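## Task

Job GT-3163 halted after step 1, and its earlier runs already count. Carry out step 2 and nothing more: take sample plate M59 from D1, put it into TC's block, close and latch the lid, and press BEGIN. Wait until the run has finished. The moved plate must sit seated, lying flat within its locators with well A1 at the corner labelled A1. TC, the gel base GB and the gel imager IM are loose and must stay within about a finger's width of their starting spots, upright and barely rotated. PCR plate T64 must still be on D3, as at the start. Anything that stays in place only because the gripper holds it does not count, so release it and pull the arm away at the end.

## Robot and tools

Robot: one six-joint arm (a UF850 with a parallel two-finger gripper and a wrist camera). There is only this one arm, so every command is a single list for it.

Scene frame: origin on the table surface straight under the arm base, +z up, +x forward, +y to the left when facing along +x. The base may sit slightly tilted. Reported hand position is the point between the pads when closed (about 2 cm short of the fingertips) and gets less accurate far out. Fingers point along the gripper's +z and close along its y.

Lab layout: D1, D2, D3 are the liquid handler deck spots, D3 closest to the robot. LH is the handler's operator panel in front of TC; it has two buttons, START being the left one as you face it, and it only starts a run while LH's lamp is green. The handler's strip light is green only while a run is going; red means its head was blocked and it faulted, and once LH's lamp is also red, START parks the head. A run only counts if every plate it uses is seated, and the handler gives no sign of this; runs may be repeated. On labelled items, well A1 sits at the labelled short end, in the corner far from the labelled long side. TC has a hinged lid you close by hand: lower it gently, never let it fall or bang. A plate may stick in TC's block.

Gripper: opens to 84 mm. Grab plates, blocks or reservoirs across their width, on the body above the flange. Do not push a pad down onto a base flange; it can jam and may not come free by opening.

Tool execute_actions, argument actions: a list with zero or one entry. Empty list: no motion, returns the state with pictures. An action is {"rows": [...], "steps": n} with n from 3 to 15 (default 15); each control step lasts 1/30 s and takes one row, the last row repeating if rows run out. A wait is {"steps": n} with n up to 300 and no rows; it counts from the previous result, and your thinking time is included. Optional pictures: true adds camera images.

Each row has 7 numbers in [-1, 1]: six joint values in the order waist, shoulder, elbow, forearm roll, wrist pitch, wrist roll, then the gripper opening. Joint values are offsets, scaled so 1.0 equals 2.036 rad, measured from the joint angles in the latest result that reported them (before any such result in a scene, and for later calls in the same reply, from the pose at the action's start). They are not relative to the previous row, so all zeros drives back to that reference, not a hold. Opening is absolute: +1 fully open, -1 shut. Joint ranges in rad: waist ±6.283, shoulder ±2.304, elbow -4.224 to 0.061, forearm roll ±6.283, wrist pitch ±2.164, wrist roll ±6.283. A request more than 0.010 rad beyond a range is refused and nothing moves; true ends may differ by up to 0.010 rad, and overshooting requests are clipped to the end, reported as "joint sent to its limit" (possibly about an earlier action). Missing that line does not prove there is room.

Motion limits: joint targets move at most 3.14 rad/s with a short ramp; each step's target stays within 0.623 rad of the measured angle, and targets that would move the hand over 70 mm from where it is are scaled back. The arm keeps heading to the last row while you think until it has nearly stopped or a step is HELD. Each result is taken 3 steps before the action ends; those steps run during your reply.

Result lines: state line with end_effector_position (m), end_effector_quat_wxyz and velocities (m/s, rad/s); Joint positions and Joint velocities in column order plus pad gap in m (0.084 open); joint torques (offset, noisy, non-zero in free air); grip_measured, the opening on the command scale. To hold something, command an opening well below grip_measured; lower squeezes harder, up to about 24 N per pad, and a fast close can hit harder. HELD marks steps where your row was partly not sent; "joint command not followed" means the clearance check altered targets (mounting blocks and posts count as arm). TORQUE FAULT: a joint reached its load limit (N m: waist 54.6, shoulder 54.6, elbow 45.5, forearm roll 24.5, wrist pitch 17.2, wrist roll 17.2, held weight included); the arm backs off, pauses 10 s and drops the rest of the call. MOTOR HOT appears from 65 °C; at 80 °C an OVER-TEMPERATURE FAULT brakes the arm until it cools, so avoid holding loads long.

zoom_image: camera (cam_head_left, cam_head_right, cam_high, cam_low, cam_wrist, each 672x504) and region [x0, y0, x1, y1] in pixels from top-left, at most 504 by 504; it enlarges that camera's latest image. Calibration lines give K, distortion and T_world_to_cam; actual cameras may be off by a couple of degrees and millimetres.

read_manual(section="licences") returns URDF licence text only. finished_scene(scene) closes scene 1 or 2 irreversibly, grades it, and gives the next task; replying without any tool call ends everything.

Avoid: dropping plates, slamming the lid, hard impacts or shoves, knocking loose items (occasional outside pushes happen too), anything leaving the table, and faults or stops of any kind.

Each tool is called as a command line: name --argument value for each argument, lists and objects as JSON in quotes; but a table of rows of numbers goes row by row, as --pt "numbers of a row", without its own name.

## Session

execute_actions --actions '[]'

Scene clock: 0.00 s of 8400.00 s.
end_effector_position=(+0.0831, +0.1920, +0.2073) grip_measured=+1.00 end_effector_quat_wxyz=(+0.631, +0.133, +0.650, -0.401) end_effector_velocity=(-0.000, +0.000, -0.000) end_effector_angular_velocity=(+0.001, +0.001, -0.000)
Joint positions: [ 1.907 -1.041 -0.76  -0.567 -1.221  0.344  0.084]
Joint velocities: [-0.     0.    -0.001 -0.    -0.    -0.    -0.   ]
Joint torques (N m, as the arm reports them, + toward a larger angle): no reading
Motor temperatures (°C, as the motors report them): [23 26 28 29 29 31]
camera_calibration (this result's frames):
cam_wrist: T_world_to_cam=[[0.684545, 0.638586, -0.351577, -0.0729032], [0.160748, 0.338185, 0.927249, -0.205006], [0.711026, -0.691259, 0.128851, 0.175385], [0, 0, 0, 1]] pos_world=[-0.0418437, 0.237121, 0.141862]

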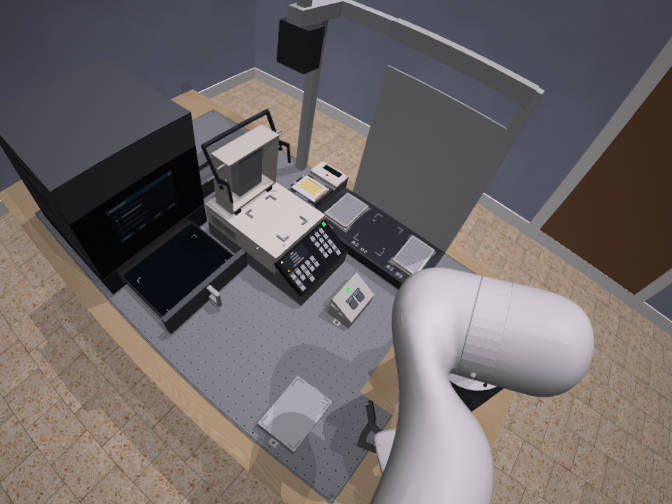

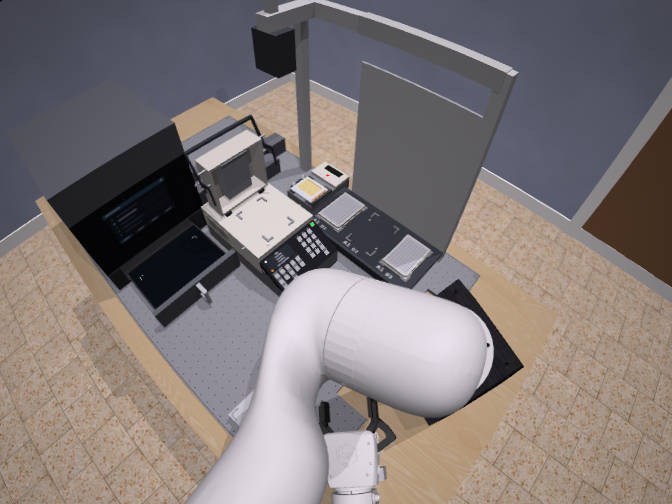

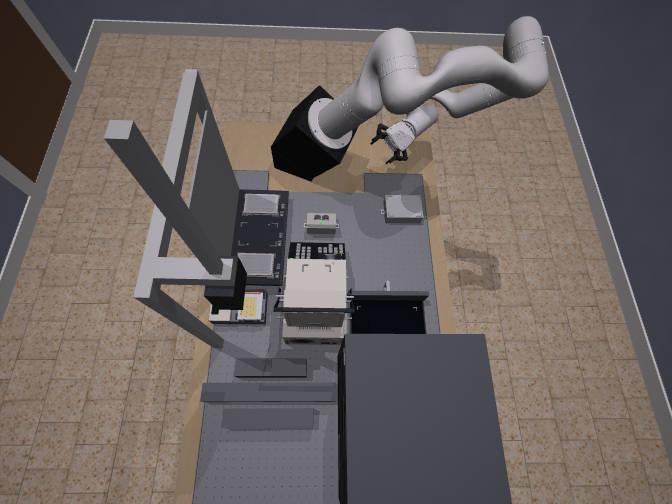

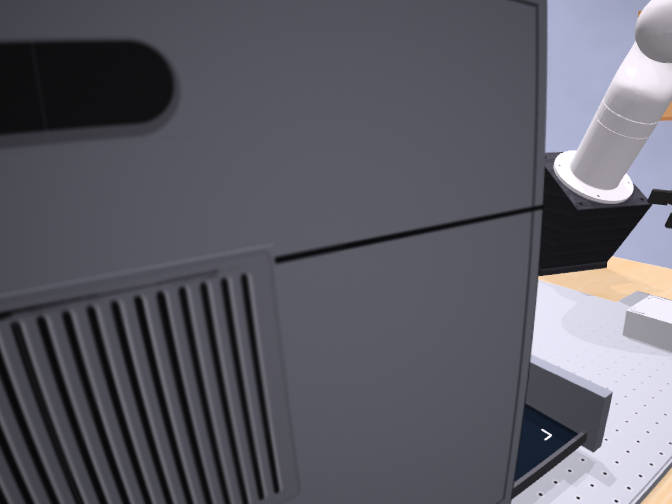

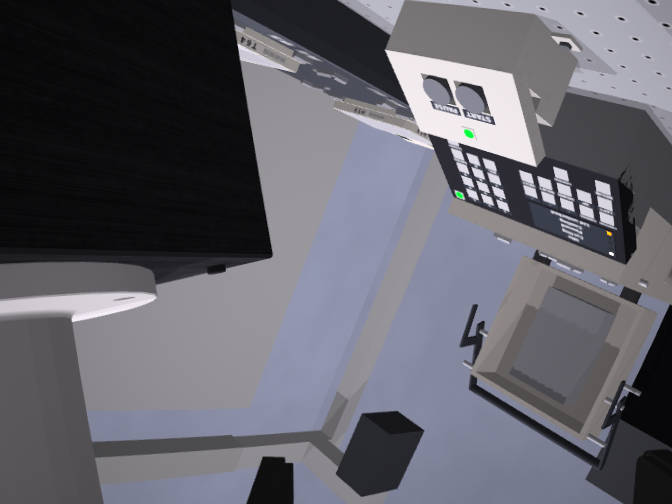

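zoom_image --camera "cam_head_left" --region '[180, 90, 450, 320]'

zoom_image --camera "cam_wrist" --region '[220, 10, 460, 160]'

zoom_image --camera "cam_high" --region '[200, 180, 440, 360]'

Region (180, 90, 450, 320) of cam_head_left's 672x504 image, scaled by 1.867, with more detail than that image has; it fills the top 429 rows of this view, and the rest is white.

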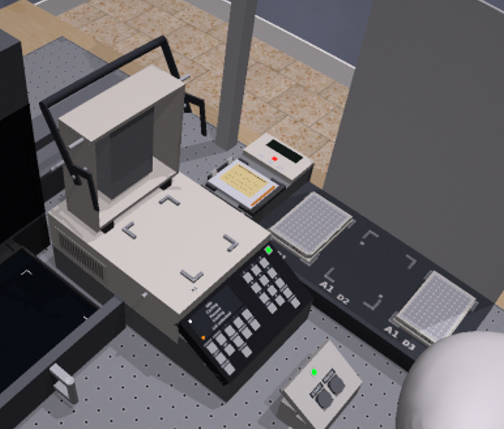

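Region (220, 10, 460, 160) of cam_wrist's 672x504 image, scaled by 2.100, with more detail than that image has; it fills the top 315 rows of this view, and the rest is white.

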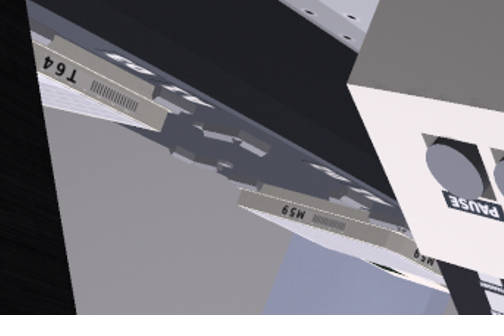

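Region (200, 180, 440, 360) of cam_high's 672x504 image, scaled by 2.100, with more detail than that image has; it fills the top 378 rows of this view, and the rest is white.

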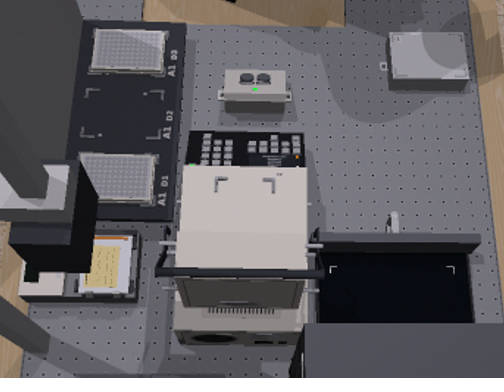

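execute_actions --actions '[{"rows": [[-0.01,0.017,0.008,-0.011,0.023,-0.004,1],[-0.03,0.05,0.023,-0.032,0.068,-0.011,1],[-0.06,0.1,0.046,-0.064,0.136,-0.021,1],[-0.1,0.17,0.076,-0.107,0.226,-0.036,1],[-0.14,0.237,0.106,-0.149,0.316,-0.05,1],[-0.2,0.339,0.152,-0.213,0.452,-0.071,1]], "steps": 15}]'

execute_actions --actions '[{"steps": 6}]'

Scene clock: 2.57 s of 8400.00 s.
end_effector_position=(+0.1100, +0.2318, +0.1570) grip_measured=+1.00 end_effector_quat_wxyz=(+0.371, +0.299, +0.796, -0.374) end_effector_velocity=(+0.022, +0.240, -0.154) end_effector_angular_velocity=(+1.968, +1.520, -1.233)
Joint positions: [ 1.668 -0.638 -0.58  -0.821 -0.733  0.259  0.084]
Joint velocities: [-0.924  1.577  0.708 -0.985  2.102 -0.326 -0.   ]
Joint torques (N m, as the arm reports them, + toward a larger angle): [ 8.14 23.36  4.57  0.78 -0.82 -0.06]
Motor temperatures (°C, as the motors report them): [23 26 28 29 29 31]
Steps of this call (steps 1 to 65: nothing new was sent; steps 66 to 77: the first 12 steps of this action). Readings (joint positions):
66: [1.907 -1.041 -0.760 -0.567 -1.220 0.344]
67: [1.905 -1.039 -0.759 -0.568 -1.217 0.343]
69: [1.893 -1.017 -0.748 -0.582 -1.185 0.338]
73: [1.799 -0.860 -0.678 -0.682 -0.989 0.305]
77: the state above

Scene clock: 2.77 s of 8400.00 s.
end_effector_position=(+0.1041, +0.2776, +0.1415) grip_measured=+1.00 end_effector_quat_wxyz=(+0.191, +0.373, +0.854, -0.307) end_effector_velocity=(-0.033, +0.138, -0.010) end_effector_angular_velocity=(+0.839, +0.598, -0.370)
Joint positions: [ 1.533 -0.407 -0.476 -0.965 -0.392  0.212  0.084]
Joint velocities: [-0.331  0.567  0.259 -0.356  0.906 -0.121 -0.   ]
Joint torques (N m, as the arm reports them, + toward a larger angle): [11.91 14.56 -0.66  3.35 -1.54  0.02]
Motor temperatures (°C, as the motors report them): [23 26 28 29 29 31]
Kept back: nothing.
Steps of this call (steps 1 to 3: the last 3 steps of your previous action; steps 4 to 6: the robot went on to your last target). Readings (joint positions):
1: [1.637 -0.586 -0.557 -0.853 -0.662 0.249]
2: [1.610 -0.539 -0.535 -0.883 -0.593 0.239]
4: [1.563 -0.459 -0.500 -0.932 -0.473 0.223]
6: the state above

execute_actions --actions '[{"rows": [[-0.507,0.053,0.013,-0.214,0.266,-0.08,1]], "steps": 15}]'

execute_actions --actions '[{"steps": 10}]'

Scene clock: 3.27 s of 8400.00 s.
end_effector_position=(+0.1833, +0.2860, +0.1249) grip_measured=+1.00 end_effector_quat_wxyz=(+0.066, +0.456, +0.852, -0.248) end_effector_velocity=(+0.275, -0.096, +0.011) end_effector_angular_velocity=(+0.246, -0.092, -0.603)
Joint positions: [ 1.122 -0.328 -0.452 -1.206 -0.072  0.122  0.084]
Joint velocities: [-1.123  0.063  0.007 -0.421  0.482 -0.159  0.   ]
Joint torques (N m, as the arm reports them, + toward a larger angle): [ 1.05 22.75  1.89  0.46 -0.26 -0.22]
Motor temperatures (°C, as the motors report them): [23 26 28 29 29 31]
Steps of this call (steps 1 to 3: the robot went on to your last target; steps 4 to 15: the first 12 steps of this action). Readings (joint positions):
4: [1.509 -0.367 -0.457 -0.991 -0.325 0.203]
5: [1.503 -0.362 -0.455 -0.995 -0.314 0.201]
7: [1.460 -0.355 -0.454 -1.025 -0.276 0.190]
11: [1.282 -0.339 -0.453 -1.134 -0.155 0.149]
15: the state above

Scene clock: 3.60 s of 8400.00 s.
end_effector_position=(+0.2687, +0.2396, +0.1402) grip_measured=+1.00 end_effector_quat_wxyz=(+0.056, +0.548, +0.807, -0.212) end_effector_velocity=(+0.233, -0.170, +0.077) end_effector_angular_velocity=(+0.179, -0.249, -0.570)
Joint positions: [ 0.766 -0.311 -0.451 -1.319  0.057  0.079  0.084]
Joint velocities: [-1.049  0.049  0.004 -0.322  0.367 -0.121  0.   ]
Joint torques (N m, as the arm reports them, + toward a larger angle): [-5.99 24.79 -1.08 -0.48 -0.34 -0.43]
Motor temperatures (°C, as the motors report them): [23 26 28 29 29 31]
Kept back: nothing.
Steps of this call (steps 1 to 3: the last 3 steps of your previous action; steps 4 to 10: the robot went on to your last target). Readings (joint positions):
1: [1.085 -0.326 -0.452 -1.220 -0.057 0.117]
2: [1.048 -0.325 -0.452 -1.232 -0.043 0.112]
4: [0.977 -0.321 -0.452 -1.254 -0.017 0.104]
8: [0.836 -0.315 -0.451 -1.297 0.032 0.088]
10: the state above

execute_actions --actions '[{"rows": [[-0.524,-0.05,-0.04,-0.187,0.218,-0.088,1]], "steps": 15}]'

execute_actions --actions '[{"steps": 12}]'

Scene clock: 4.10 s of 8400.00 s.
end_effector_position=(+0.3625, +0.1409, +0.1829) grip_measured=+1.00 end_effector_quat_wxyz=(+0.022, +0.646, +0.752, -0.132) end_effector_velocity=(+0.133, -0.241, +0.122) end_effector_angular_velocity=(+0.191, -0.267, -0.486)
Joint positions: [ 0.226 -0.358 -0.491 -1.536  0.309 -0.02   0.084]
Joint velocities: [-1.012 -0.108 -0.08  -0.319  0.374 -0.156  0.   ]
Joint torques (N m, as the arm reports them, + toward a larger angle): [-10.79  28.43  -3.65  -0.46  -0.08  -0.25]
Motor temperatures (°C, as the motors report them): [23 26 28 29 29 31]
Steps of this call (steps 1 to 3: the robot went on to your last target; steps 4 to 15: the first 12 steps of this action). Readings (joint positions):
4: [0.627 -0.305 -0.450 -1.361 0.105 0.063]
5: [0.594 -0.305 -0.451 -1.373 0.119 0.059]
7: [0.520 -0.314 -0.459 -1.411 0.163 0.041]
11: [0.366 -0.341 -0.478 -1.486 0.250 0.005]
15: the state above

Scene clock: 4.50 s of 8400.00 s.
end_effector_position=(+0.3955, +0.0417, +0.2408) grip_measured=+1.00 end_effector_quat_wxyz=(+0.031, +0.720, +0.691, -0.065) end_effector_velocity=(+0.029, -0.239, +0.156) end_effector_angular_velocity=(+0.167, -0.330, -0.417)
Joint positions: [-0.172 -0.4   -0.522 -1.659  0.453 -0.08   0.084]
Joint velocities: [-0.935 -0.099 -0.073 -0.29   0.332 -0.141  0.   ]
Joint torques (N m, as the arm reports them, + toward a larger angle): [-7.11 23.91 -6.84 -0.97 -0.22  0.12]
Motor temperatures (°C, as the motors report them): [23 26 28 29 29 31]
Kept back: nothing.
Steps of this call (steps 1 to 3: the last 3 steps of your previous action; steps 4 to 12: the robot went on to your last target). Readings (joint positions):
1: [0.192 -0.361 -0.494 -1.546 0.321 -0.025]
2: [0.159 -0.365 -0.496 -1.557 0.333 -0.030]
4: [0.092 -0.372 -0.501 -1.577 0.357 -0.040]
8: [-0.040 -0.386 -0.512 -1.619 0.406 -0.060]
12: the state above

execute_actions --actions '[{"rows": [[-0.2084,-0.3649,-0.3864,-0.1938,0.1034,-0.025,1]], "steps": 15}]'

execute_actions --actions '[{"steps": 36}]' --pictures true

Scene clock: 5.00 s of 8400.00 s.
end_effector_position=(+0.4515, -0.0673, +0.2437) grip_measured=+1.00 end_effector_quat_wxyz=(+0.018, +0.728, +0.685, -0.028) end_effector_velocity=(+0.151, -0.270, -0.049) end_effector_angular_velocity=(+0.109, -0.037, +0.099)
Joint positions: [-0.392 -0.663 -0.788 -1.825  0.555 -0.109  0.084]
Joint velocities: [-0.312 -0.735 -0.802 -0.351  0.167 -0.033  0.   ]
Joint torques (N m, as the arm reports them, + toward a larger angle): [-17.97  25.19  -9.65  -0.28   0.02  -0.27]
Motor temperatures (°C, as the motors report them): [23 26 28 29 29 31]
Steps of this call (steps 1 to 3: the robot went on to your last target; steps 4 to 15: the first 12 steps of this action). Readings (joint positions):
4: [-0.261 -0.409 -0.529 -1.687 0.485 -0.093]
5: [-0.273 -0.414 -0.533 -1.692 0.490 -0.095]
7: [-0.297 -0.450 -0.570 -1.716 0.504 -0.098]
11: [-0.349 -0.562 -0.681 -1.776 0.531 -0.104]
15: the state above

Scene clock: 6.20 s of 8400.00 s.
end_effector_position=(+0.4903, -0.2594, +0.2009) grip_measured=+1.00 end_effector_quat_wxyz=(+0.001, +0.707, +0.707, +0.000) end_effector_velocity=(-0.001, -0.001, -0.001) end_effector_angular_velocity=(-0.000, +0.001, -0.000)
Joint positions: [-0.596 -1.142 -1.308 -2.054  0.664 -0.131  0.084]
Joint velocities: [-0.    -0.002 -0.001 -0.001 -0.001  0.    -0.   ]
Joint torques (N m, as the arm reports them, + toward a larger angle): [-21.53  35.06 -11.69  -0.98  -0.28  -0.18]
Motor temperatures (°C, as the motors report them): [23 26 28 29 29 31]
Kept back: nothing.
Steps of this call (steps 1 to 3: the last 3 steps of your previous action; steps 4 to 36: the robot went on to your last target). Readings (joint positions):
1: [-0.403 -0.688 -0.814 -1.837 0.560 -0.110]
2: [-0.413 -0.712 -0.841 -1.848 0.566 -0.111]
4: [-0.434 -0.762 -0.895 -1.872 0.577 -0.113]
8: [-0.476 -0.860 -1.002 -1.919 0.599 -0.118]
36: the state above
camera_calibration (this result's frames):
cam_wrist: T_world_to_cam=[[0.999986, -0.000408622, -0.0052681, -0.455643], [-0.000359243, -0.999956, 0.00937064, -0.195634], [-0.0052717, -0.00936861, -0.999942, 0.329478], [0, 0, 0, 1]] pos_world=[0.457303, -0.192725, 0.328892]

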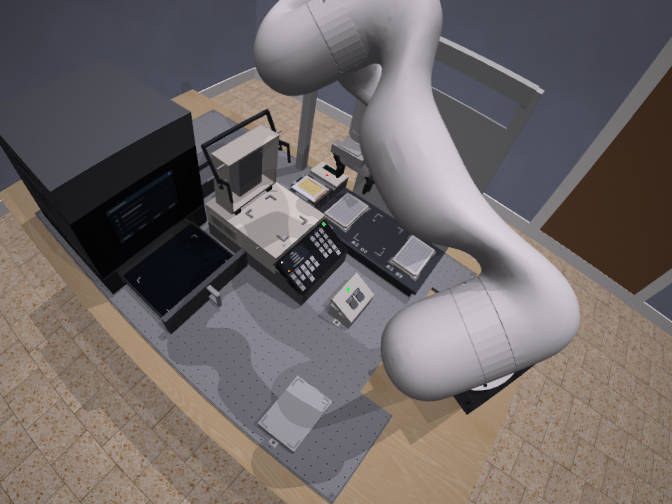

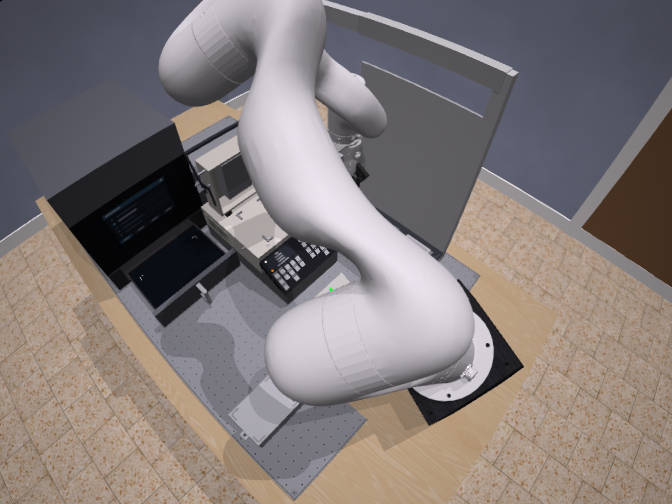

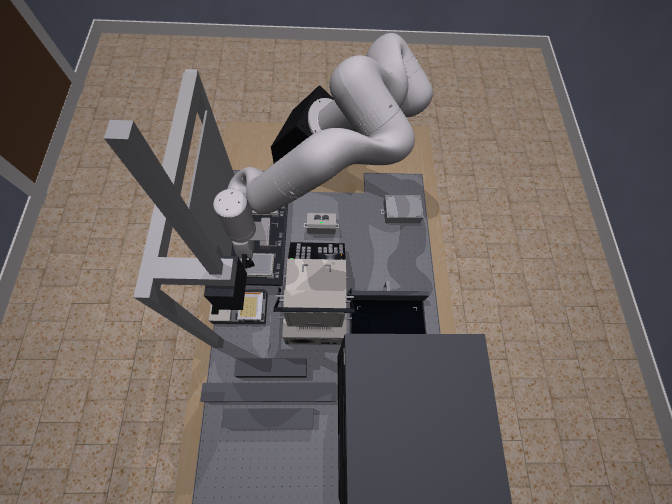

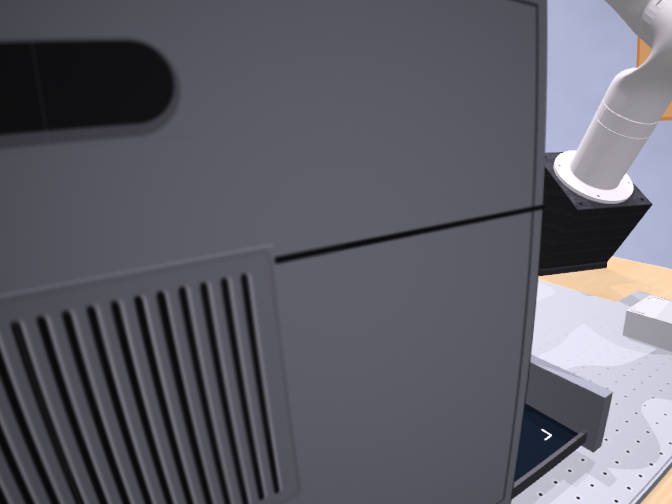

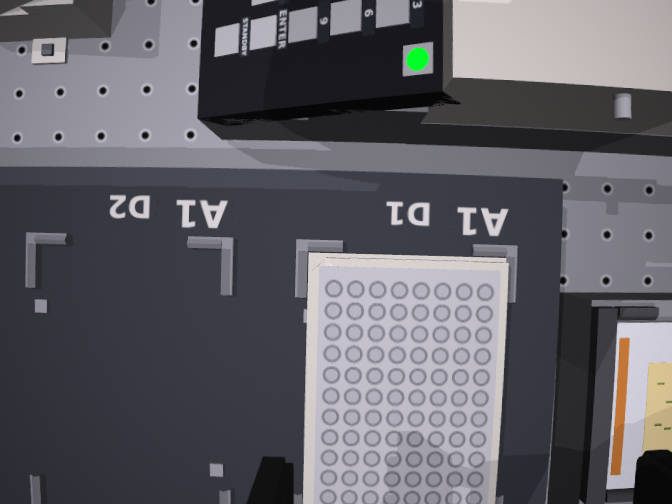

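zoom_image --camera "cam_wrist" --region '[280, 230, 540, 504]'

Region (280, 230, 540, 504) of cam_wrist's 672x504 image, scaled by 1.839, with more detail than that image has; it fills the left 478 columns of this view, and the rest is white.

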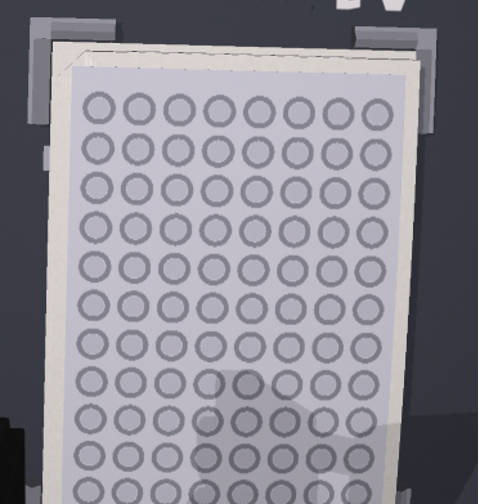

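execute_actions --actions '[{"rows": [[0.003,-0.006,-0.003,0.007,-0.001,-0.004,1],[0.008,-0.015,-0.007,0.017,-0.004,-0.009,1],[0.013,-0.025,-0.012,0.029,-0.006,-0.015,1],[0.019,-0.035,-0.016,0.04,-0.009,-0.021,1],[0.024,-0.045,-0.021,0.051,-0.012,-0.028,1],[0.029,-0.054,-0.026,0.063,-0.014,-0.034,1],[0.034,-0.064,-0.030,0.074,-0.017,-0.04,1],[0.039,-0.073,-0.034,0.084,-0.019,-0.045,1],[0.0425,-0.079,-0.037,0.091,-0.0205,-0.049,1],[0.0442,-0.0824,-0.0388,0.0952,-0.0214,-0.0511,1]], "steps": 15}]'

execute_actions --actions '[{"steps": 15}]' --pictures true

zoom_image --camera "cam_wrist" --region '[230, 230, 672, 504]'

Scene clock: 7.20 s of 8400.00 s.
end_effector_position=(+0.4900, -0.2598, +0.1329) grip_measured=+1.00 end_effector_quat_wxyz=(-0.000, +0.713, +0.701, +0.002) end_effector_velocity=(-0.025, +0.005, -0.238) end_effector_angular_velocity=(+0.002, +0.025, -0.076)
Joint positions: [-0.532 -1.262 -1.364 -1.917  0.633 -0.204  0.084]
Joint velocities: [ 0.223 -0.412 -0.18   0.467 -0.103 -0.247 -0.   ]
Joint torques (N m, as the arm reports them, + toward a larger angle): [-27.63  43.84  -9.98  -3.79  -0.32  -0.02]
Motor temperatures (°C, as the motors report them): [23 26 28 29 29 31]
Steps of this call (steps 1 to 15: the robot went on to your last target; steps 16 to 18: nothing new was sent; steps 19 to 30: the first 12 steps of this action). Readings (joint positions):
19: [-0.596 -1.142 -1.309 -2.054 0.664 -0.131]
20: [-0.595 -1.143 -1.309 -2.052 0.663 -0.132]
22: [-0.591 -1.152 -1.314 -2.042 0.661 -0.137]
26: [-0.566 -1.198 -1.335 -1.989 0.649 -0.166]
30: the state above

Scene clock: 7.70 s of 8400.00 s.
end_effector_position=(+0.4882, -0.2601, +0.1061) grip_measured=+1.00 end_effector_quat_wxyz=(+0.001, +0.716, +0.698, +0.000) end_effector_velocity=(-0.001, -0.000, -0.003) end_effector_angular_velocity=(-0.001, +0.001, -0.001)
Joint positions: [-0.506 -1.309 -1.387 -1.861  0.62  -0.235  0.084]
Joint velocities: [ 0.002 -0.006 -0.003  0.005 -0.002 -0.003 -0.   ]
Joint torques (N m, as the arm reports them, + toward a larger angle): [-23.56  36.86 -10.8   -0.45   0.21  -0.83]
Motor temperatures (°C, as the motors report them): [23 26 28 29 29 31]
Kept back: nothing.
Steps of this call (steps 1 to 3: the last 3 steps of your previous action; steps 4 to 15: the robot went on to your last target). Readings (joint positions):
1: [-0.525 -1.274 -1.369 -1.902 0.630 -0.212]
2: [-0.520 -1.284 -1.373 -1.891 0.627 -0.218]
4: [-0.513 -1.296 -1.380 -1.877 0.624 -0.226]
8: [-0.508 -1.305 -1.385 -1.865 0.621 -0.232]
15: the state above
camera_calibration (this result's frames):
cam_wrist: T_world_to_cam=[[0.999638, -0.0264359, -0.00506036, -0.460614], [-0.0263874, -0.999607, 0.00942298, -0.182619], [-0.00530748, -0.00928603, -0.999943, 0.234718], [0, 0, 0, 1]] pos_world=[0.456874, -0.192544, 0.234095]

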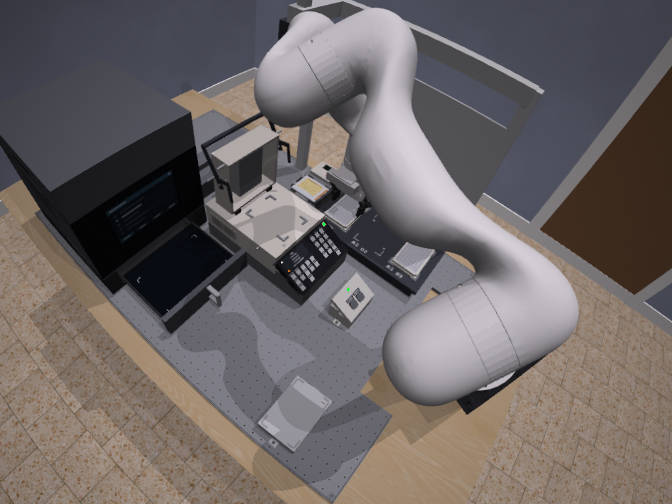

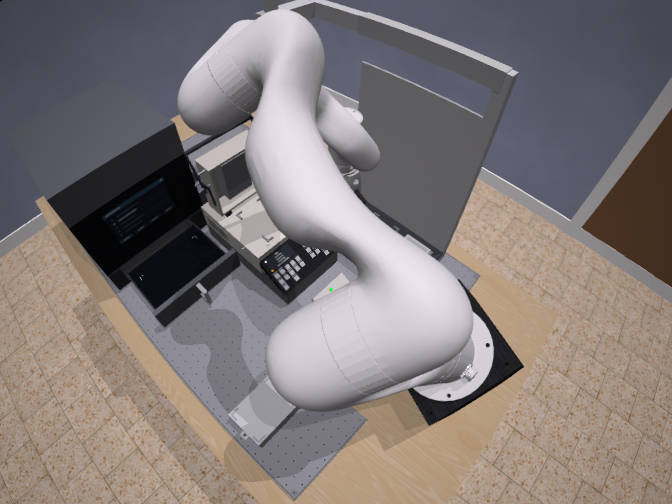

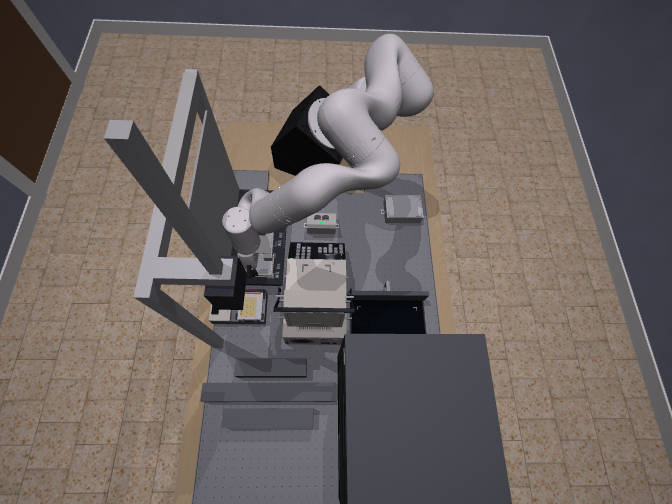

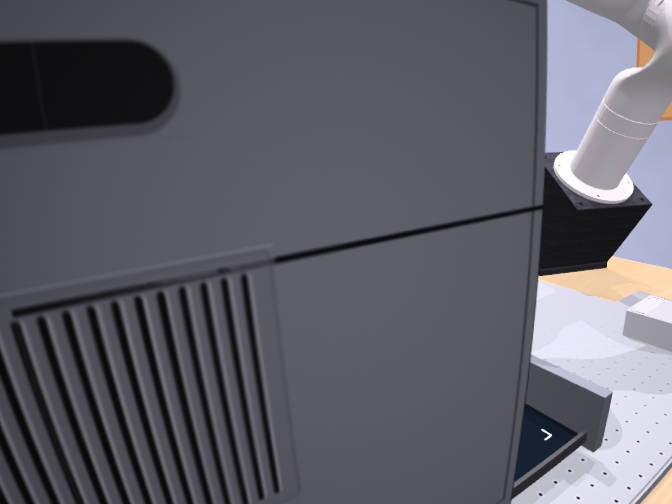

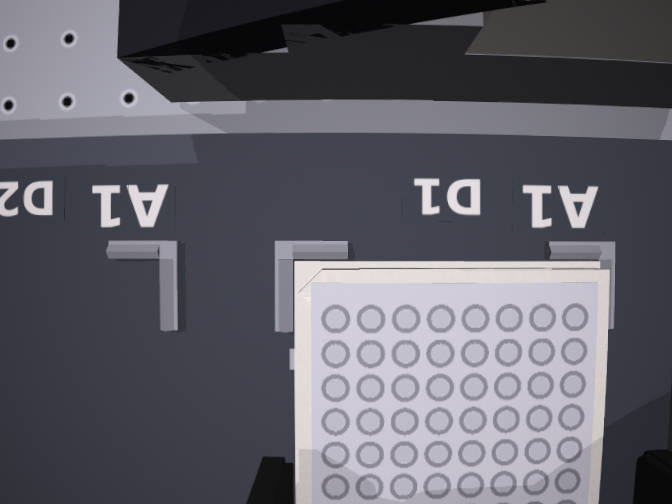

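Region (230, 230, 672, 504) of cam_wrist's 672x504 image, scaled by 1.140, with more detail than that image has; it fills the top 312 rows of this view, and the rest is white.

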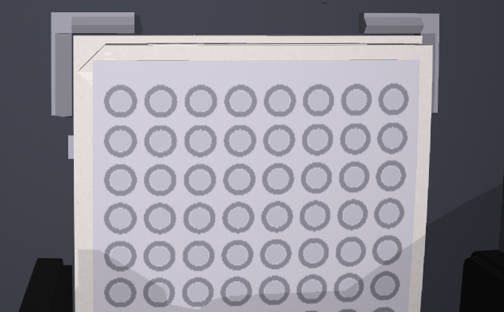

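zoom_image --camera "cam_wrist" --region '[270, 250, 390, 504]'

zoom_image --camera "cam_wrist" --region '[530, 250, 630, 350]'

zoom_image --camera "cam_wrist" --region '[280, 250, 380, 350]'

Region (270, 250, 390, 504) of cam_wrist's 672x504 image, scaled by 1.984, with more detail than that image has; it fills the left 238 columns of this view, and the rest is white.

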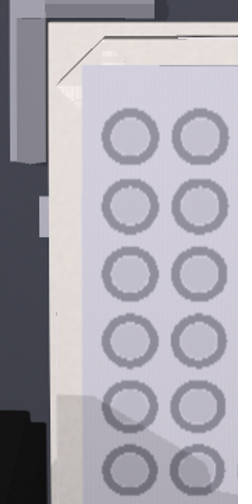

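Region (530, 250, 630, 350) of cam_wrist's 672x504 image, scaled by 5.040, with more detail than that image has.

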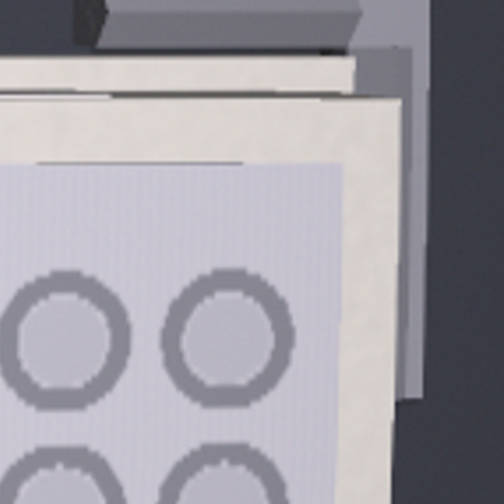

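Region (280, 250, 380, 350) of cam_wrist's 672x504 image, scaled by 5.040, with more detail than that image has.

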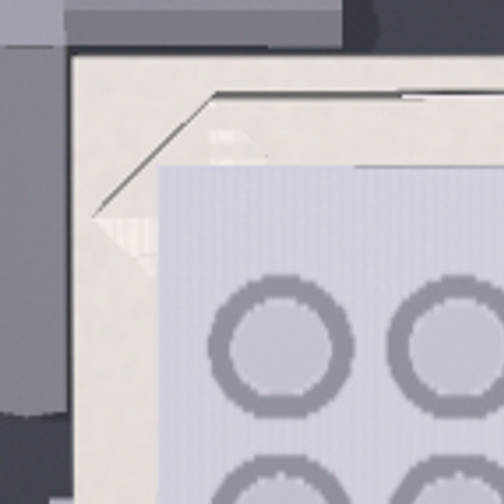

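execute_actions --actions '[{"rows": [[0.0011,-0.002,-0.0013,0.002,-0.0003,-0.0011,1],[0.0022,-0.0041,-0.0027,0.004,-0.0005,-0.0023,1],[0.0033,-0.0061,-0.004,0.0061,-0.0008,-0.0034,1],[0.0044,-0.0082,-0.0053,0.0081,-0.001,-0.0046,1],[0.0055,-0.0102,-0.0067,0.0101,-0.0013,-0.0057,1],[0.0065,-0.0122,-0.008,0.0121,-0.0016,-0.0069,1],[0.0076,-0.0143,-0.0093,0.0141,-0.0018,-0.008,1],[0.0087,-0.0163,-0.0106,0.0162,-0.0021,-0.0092,1],[0.0098,-0.0184,-0.012,0.0182,-0.0023,-0.0103,1],[0.0109,-0.0204,-0.0133,0.0202,-0.0026,-0.01145,1]], "steps": 15}]'

execute_actions --actions '[{"steps": 12}]' --pictures true

Scene clock: 8.90 s of 8400.00 s.
end_effector_position=(+0.4882, -0.2601, +0.0905) grip_measured=+1.00 end_effector_quat_wxyz=(+0.001, +0.716, +0.698, +0.000) end_effector_velocity=(-0.003, +0.002, -0.055) end_effector_angular_velocity=(+0.003, +0.005, -0.002)
Joint positions: [-0.491 -1.338 -1.406 -1.832  0.617 -0.251  0.084]
Joint velocities: [ 0.055 -0.101 -0.061  0.097 -0.013 -0.054 -0.   ]
Joint torques (N m, as the arm reports them, + toward a larger angle): [-23.95  36.35 -10.06  -0.87   0.05  -0.35]
Motor temperatures (°C, as the motors report them): [23 26 28 29 29 31]
Steps of this call (steps 1 to 15: the robot went on to your last target; steps 16 to 24: nothing new was sent; steps 25 to 36: the first 12 steps of this action). Readings (joint positions):
25: [-0.506 -1.310 -1.387 -1.860 0.620 -0.235]
26: [-0.506 -1.310 -1.388 -1.860 0.620 -0.235]
28: [-0.504 -1.312 -1.389 -1.857 0.620 -0.237]
32: [-0.498 -1.323 -1.397 -1.846 0.618 -0.243]
36: the state above

Scene clock: 9.30 s of 8400.00 s.
end_effector_position=(+0.4883, -0.2601, +0.0841) grip_measured=+1.00 end_effector_quat_wxyz=(+0.001, +0.716, +0.698, +0.000) end_effector_velocity=(-0.000, -0.000, -0.002) end_effector_angular_velocity=(+0.000, +0.000, -0.001)
Joint positions: [-0.484 -1.35  -1.414 -1.82   0.615 -0.258  0.084]
Joint velocities: [ 0.001 -0.003 -0.002  0.003 -0.    -0.002  0.   ]
Joint torques (N m, as the arm reports them, + toward a larger angle): [-25.42  35.59  -8.46  -2.08  -0.17   0.02]
Motor temperatures (°C, as the motors report them): [23 26 28 29 29 31]
Kept back: nothing.
Steps of this call (steps 1 to 3: the last 3 steps of your previous action; steps 4 to 12: the robot went on to your last target). Readings (joint positions):
1: [-0.489 -1.341 -1.408 -1.829 0.616 -0.253]
2: [-0.488 -1.344 -1.409 -1.827 0.616 -0.254]
4: [-0.486 -1.347 -1.411 -1.823 0.615 -0.256]
8: [-0.485 -1.349 -1.414 -1.821 0.615 -0.257]
12: the state above
camera_calibration (this result's frames):
cam_wrist: T_world_to_cam=[[0.999639, -0.0263877, -0.00498699, -0.460799], [-0.02634, -0.999609, 0.00939949, -0.182465], [-0.00523308, -0.00926475, -0.999943, 0.212699], [0, 0, 0, 1]] pos_world=[0.45694, -0.192582, 0.212104]

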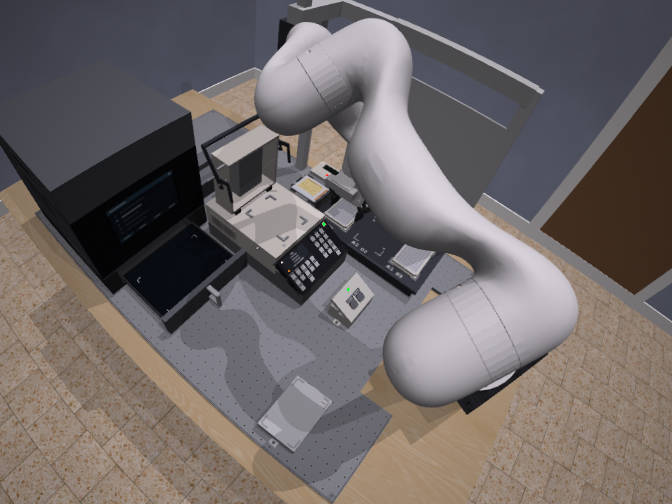

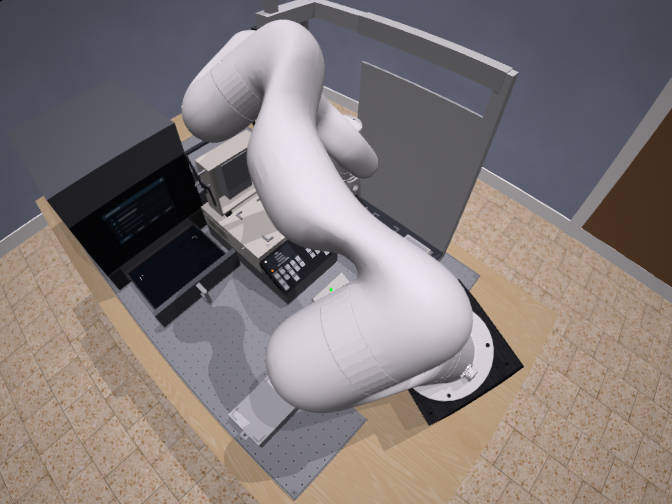

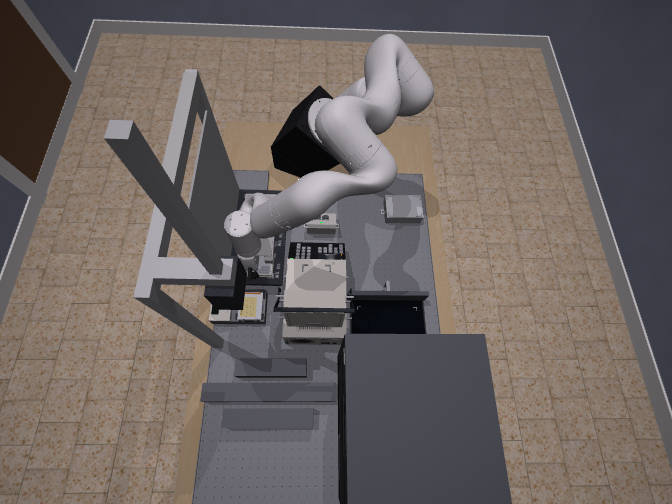

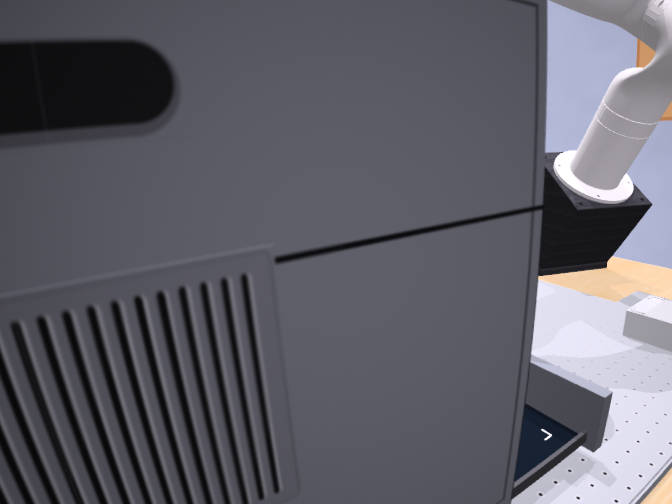

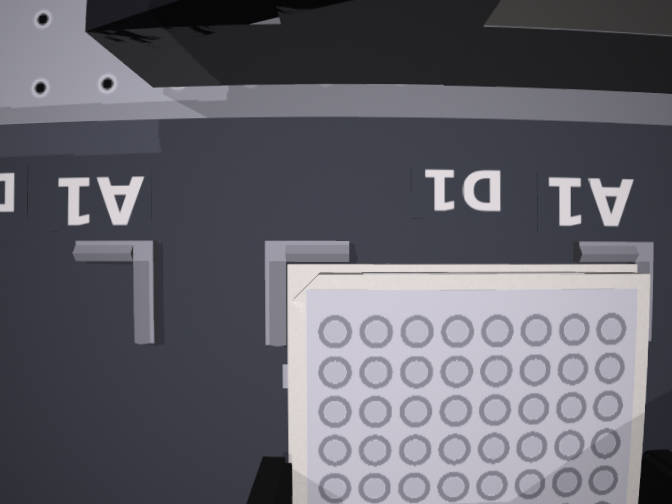

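execute_actions --actions '[{"rows": [[0,0,0,0,0,0,0.9],[0,0,0,0,0,0,0.8],[0,0,0,0,0,0,0.6],[0,0,0,0,0,0,0.4],[0,0,0,0,0,0,0.1],[0,0,0,0,0,0,-0.2],[0,0,0,0,0,0,-0.3],[0,0,0,0,0,0,-0.3],[0,0,0,0,0,0,-0.3],[-0.001,0.002,0.0013,-0.002,0.0003,0.0011,-0.3],[-0.002,0.004,0.0027,-0.004,0.0005,0.0023,-0.3],[-0.004,0.008,0.005,-0.008,0.001,0.0046,-0.3],[-0.0065,0.012,0.008,-0.012,0.0016,0.007,-0.3],[-0.009,0.016,0.0106,-0.016,0.002,0.009,-0.3],[-0.0109,0.0204,0.0133,-0.0202,0.0026,0.0115,-0.3]], "steps": 15}]'

execute_actions --actions '[{"steps": 8}]' --pictures true

Scene clock: 10.63 s of 8400.00 s.
end_effector_position=(+0.4881, -0.2600, +0.0847) grip_measured=+0.93 end_effector_quat_wxyz=(+0.001, +0.716, +0.698, +0.000) end_effector_velocity=(-0.001, +0.002, +0.020) end_effector_angular_velocity=(+0.003, +0.003, -0.002)
Joint positions: [-0.485 -1.349 -1.413 -1.821  0.615 -0.257  0.082]
Joint velocities: [-0.019  0.04   0.028 -0.041  0.006  0.026 -0.   ]
Joint torques (N m, as the arm reports them, + toward a larger angle): [-23.07  36.22  -9.37  -1.29  -0.09  -0.37]
Motor temperatures (°C, as the motors report them): [23 26 28 29 29 31]
Steps of this call (steps 1 to 28: the robot went on to your last target; steps 29 to 40: the first 12 steps of this action). Readings (joint positions):
29: [-0.484 -1.351 -1.414 -1.819 0.615 -0.258]
30: [-0.484 -1.351 -1.414 -1.819 0.615 -0.258]
32: [-0.484 -1.350 -1.414 -1.820 0.615 -0.258]
36: [-0.484 -1.350 -1.414 -1.820 0.615 -0.258]
40: the state above

Scene clock: 10.90 s of 8400.00 s.
end_effector_position=(+0.4887, -0.2603, +0.1019) grip_measured=+0.93 end_effector_quat_wxyz=(+0.001, +0.716, +0.698, +0.000) end_effector_velocity=(-0.001, +0.000, +0.042) end_effector_angular_velocity=(-0.001, +0.001, -0.001)
Joint positions: [-0.502 -1.317 -1.393 -1.852  0.619 -0.24   0.082]
Joint velocities: [-0.042  0.079  0.052 -0.078  0.009  0.045 -0.   ]
Joint torques (N m, as the arm reports them, + toward a larger angle): [-20.5   29.54  -8.9   -1.7    0.27  -0.04]
Motor temperatures (°C, as the motors report them): [23 26 28 29 29 31]
Kept back: nothing.
Steps of this call (steps 1 to 3: the last 3 steps of your previous action; steps 4 to 8: the robot went on to your last target). Readings (joint positions):
1: [-0.486 -1.347 -1.412 -1.823 0.615 -0.256]
2: [-0.487 -1.344 -1.410 -1.826 0.616 -0.254]
4: [-0.492 -1.335 -1.404 -1.835 0.617 -0.249]
8: the state above
camera_calibration (this result's frames):
cam_wrist: T_world_to_cam=[[0.999648, -0.0261813, -0.00430847, -0.461168], [-0.0261381, -0.99961, 0.00979571, -0.182961], [-0.00456326, -0.00967965, -0.999943, 0.230032], [0, 0, 0, 1]] pos_world=[0.457273, -0.192737, 0.229824]

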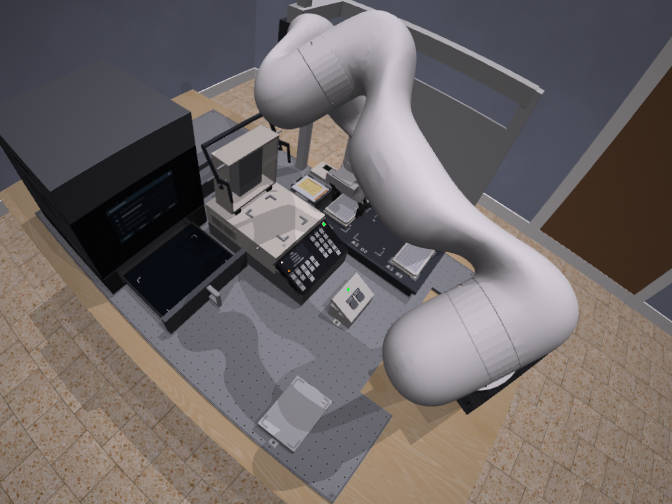

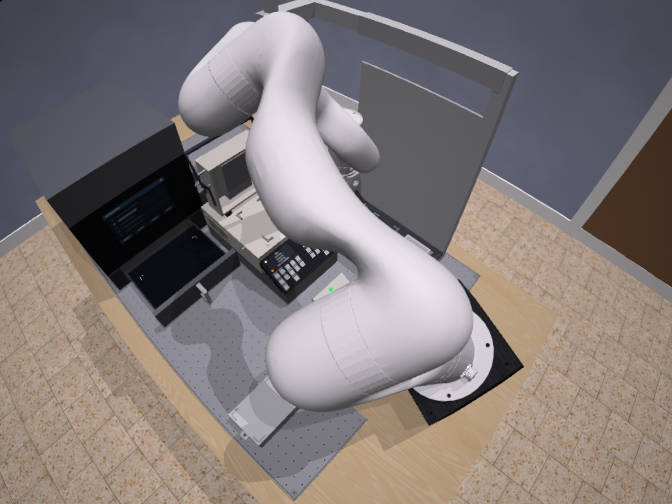

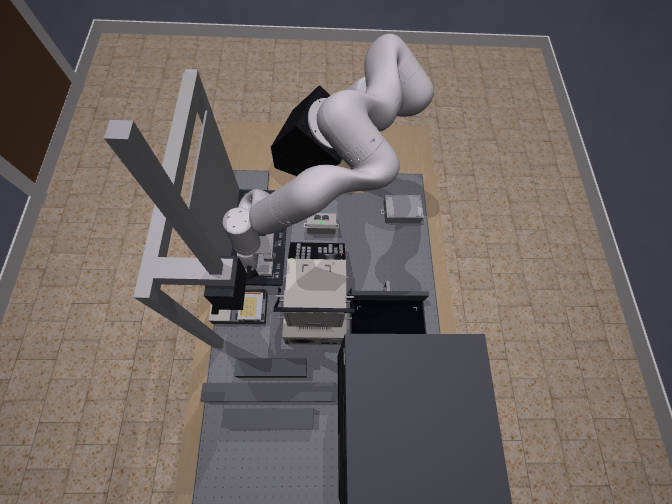

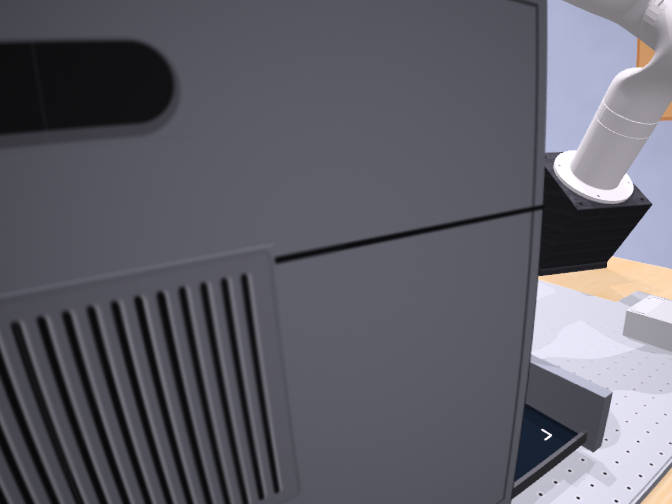

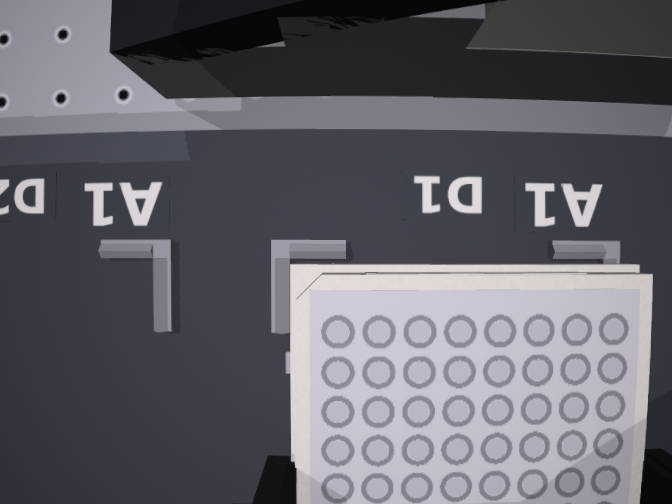

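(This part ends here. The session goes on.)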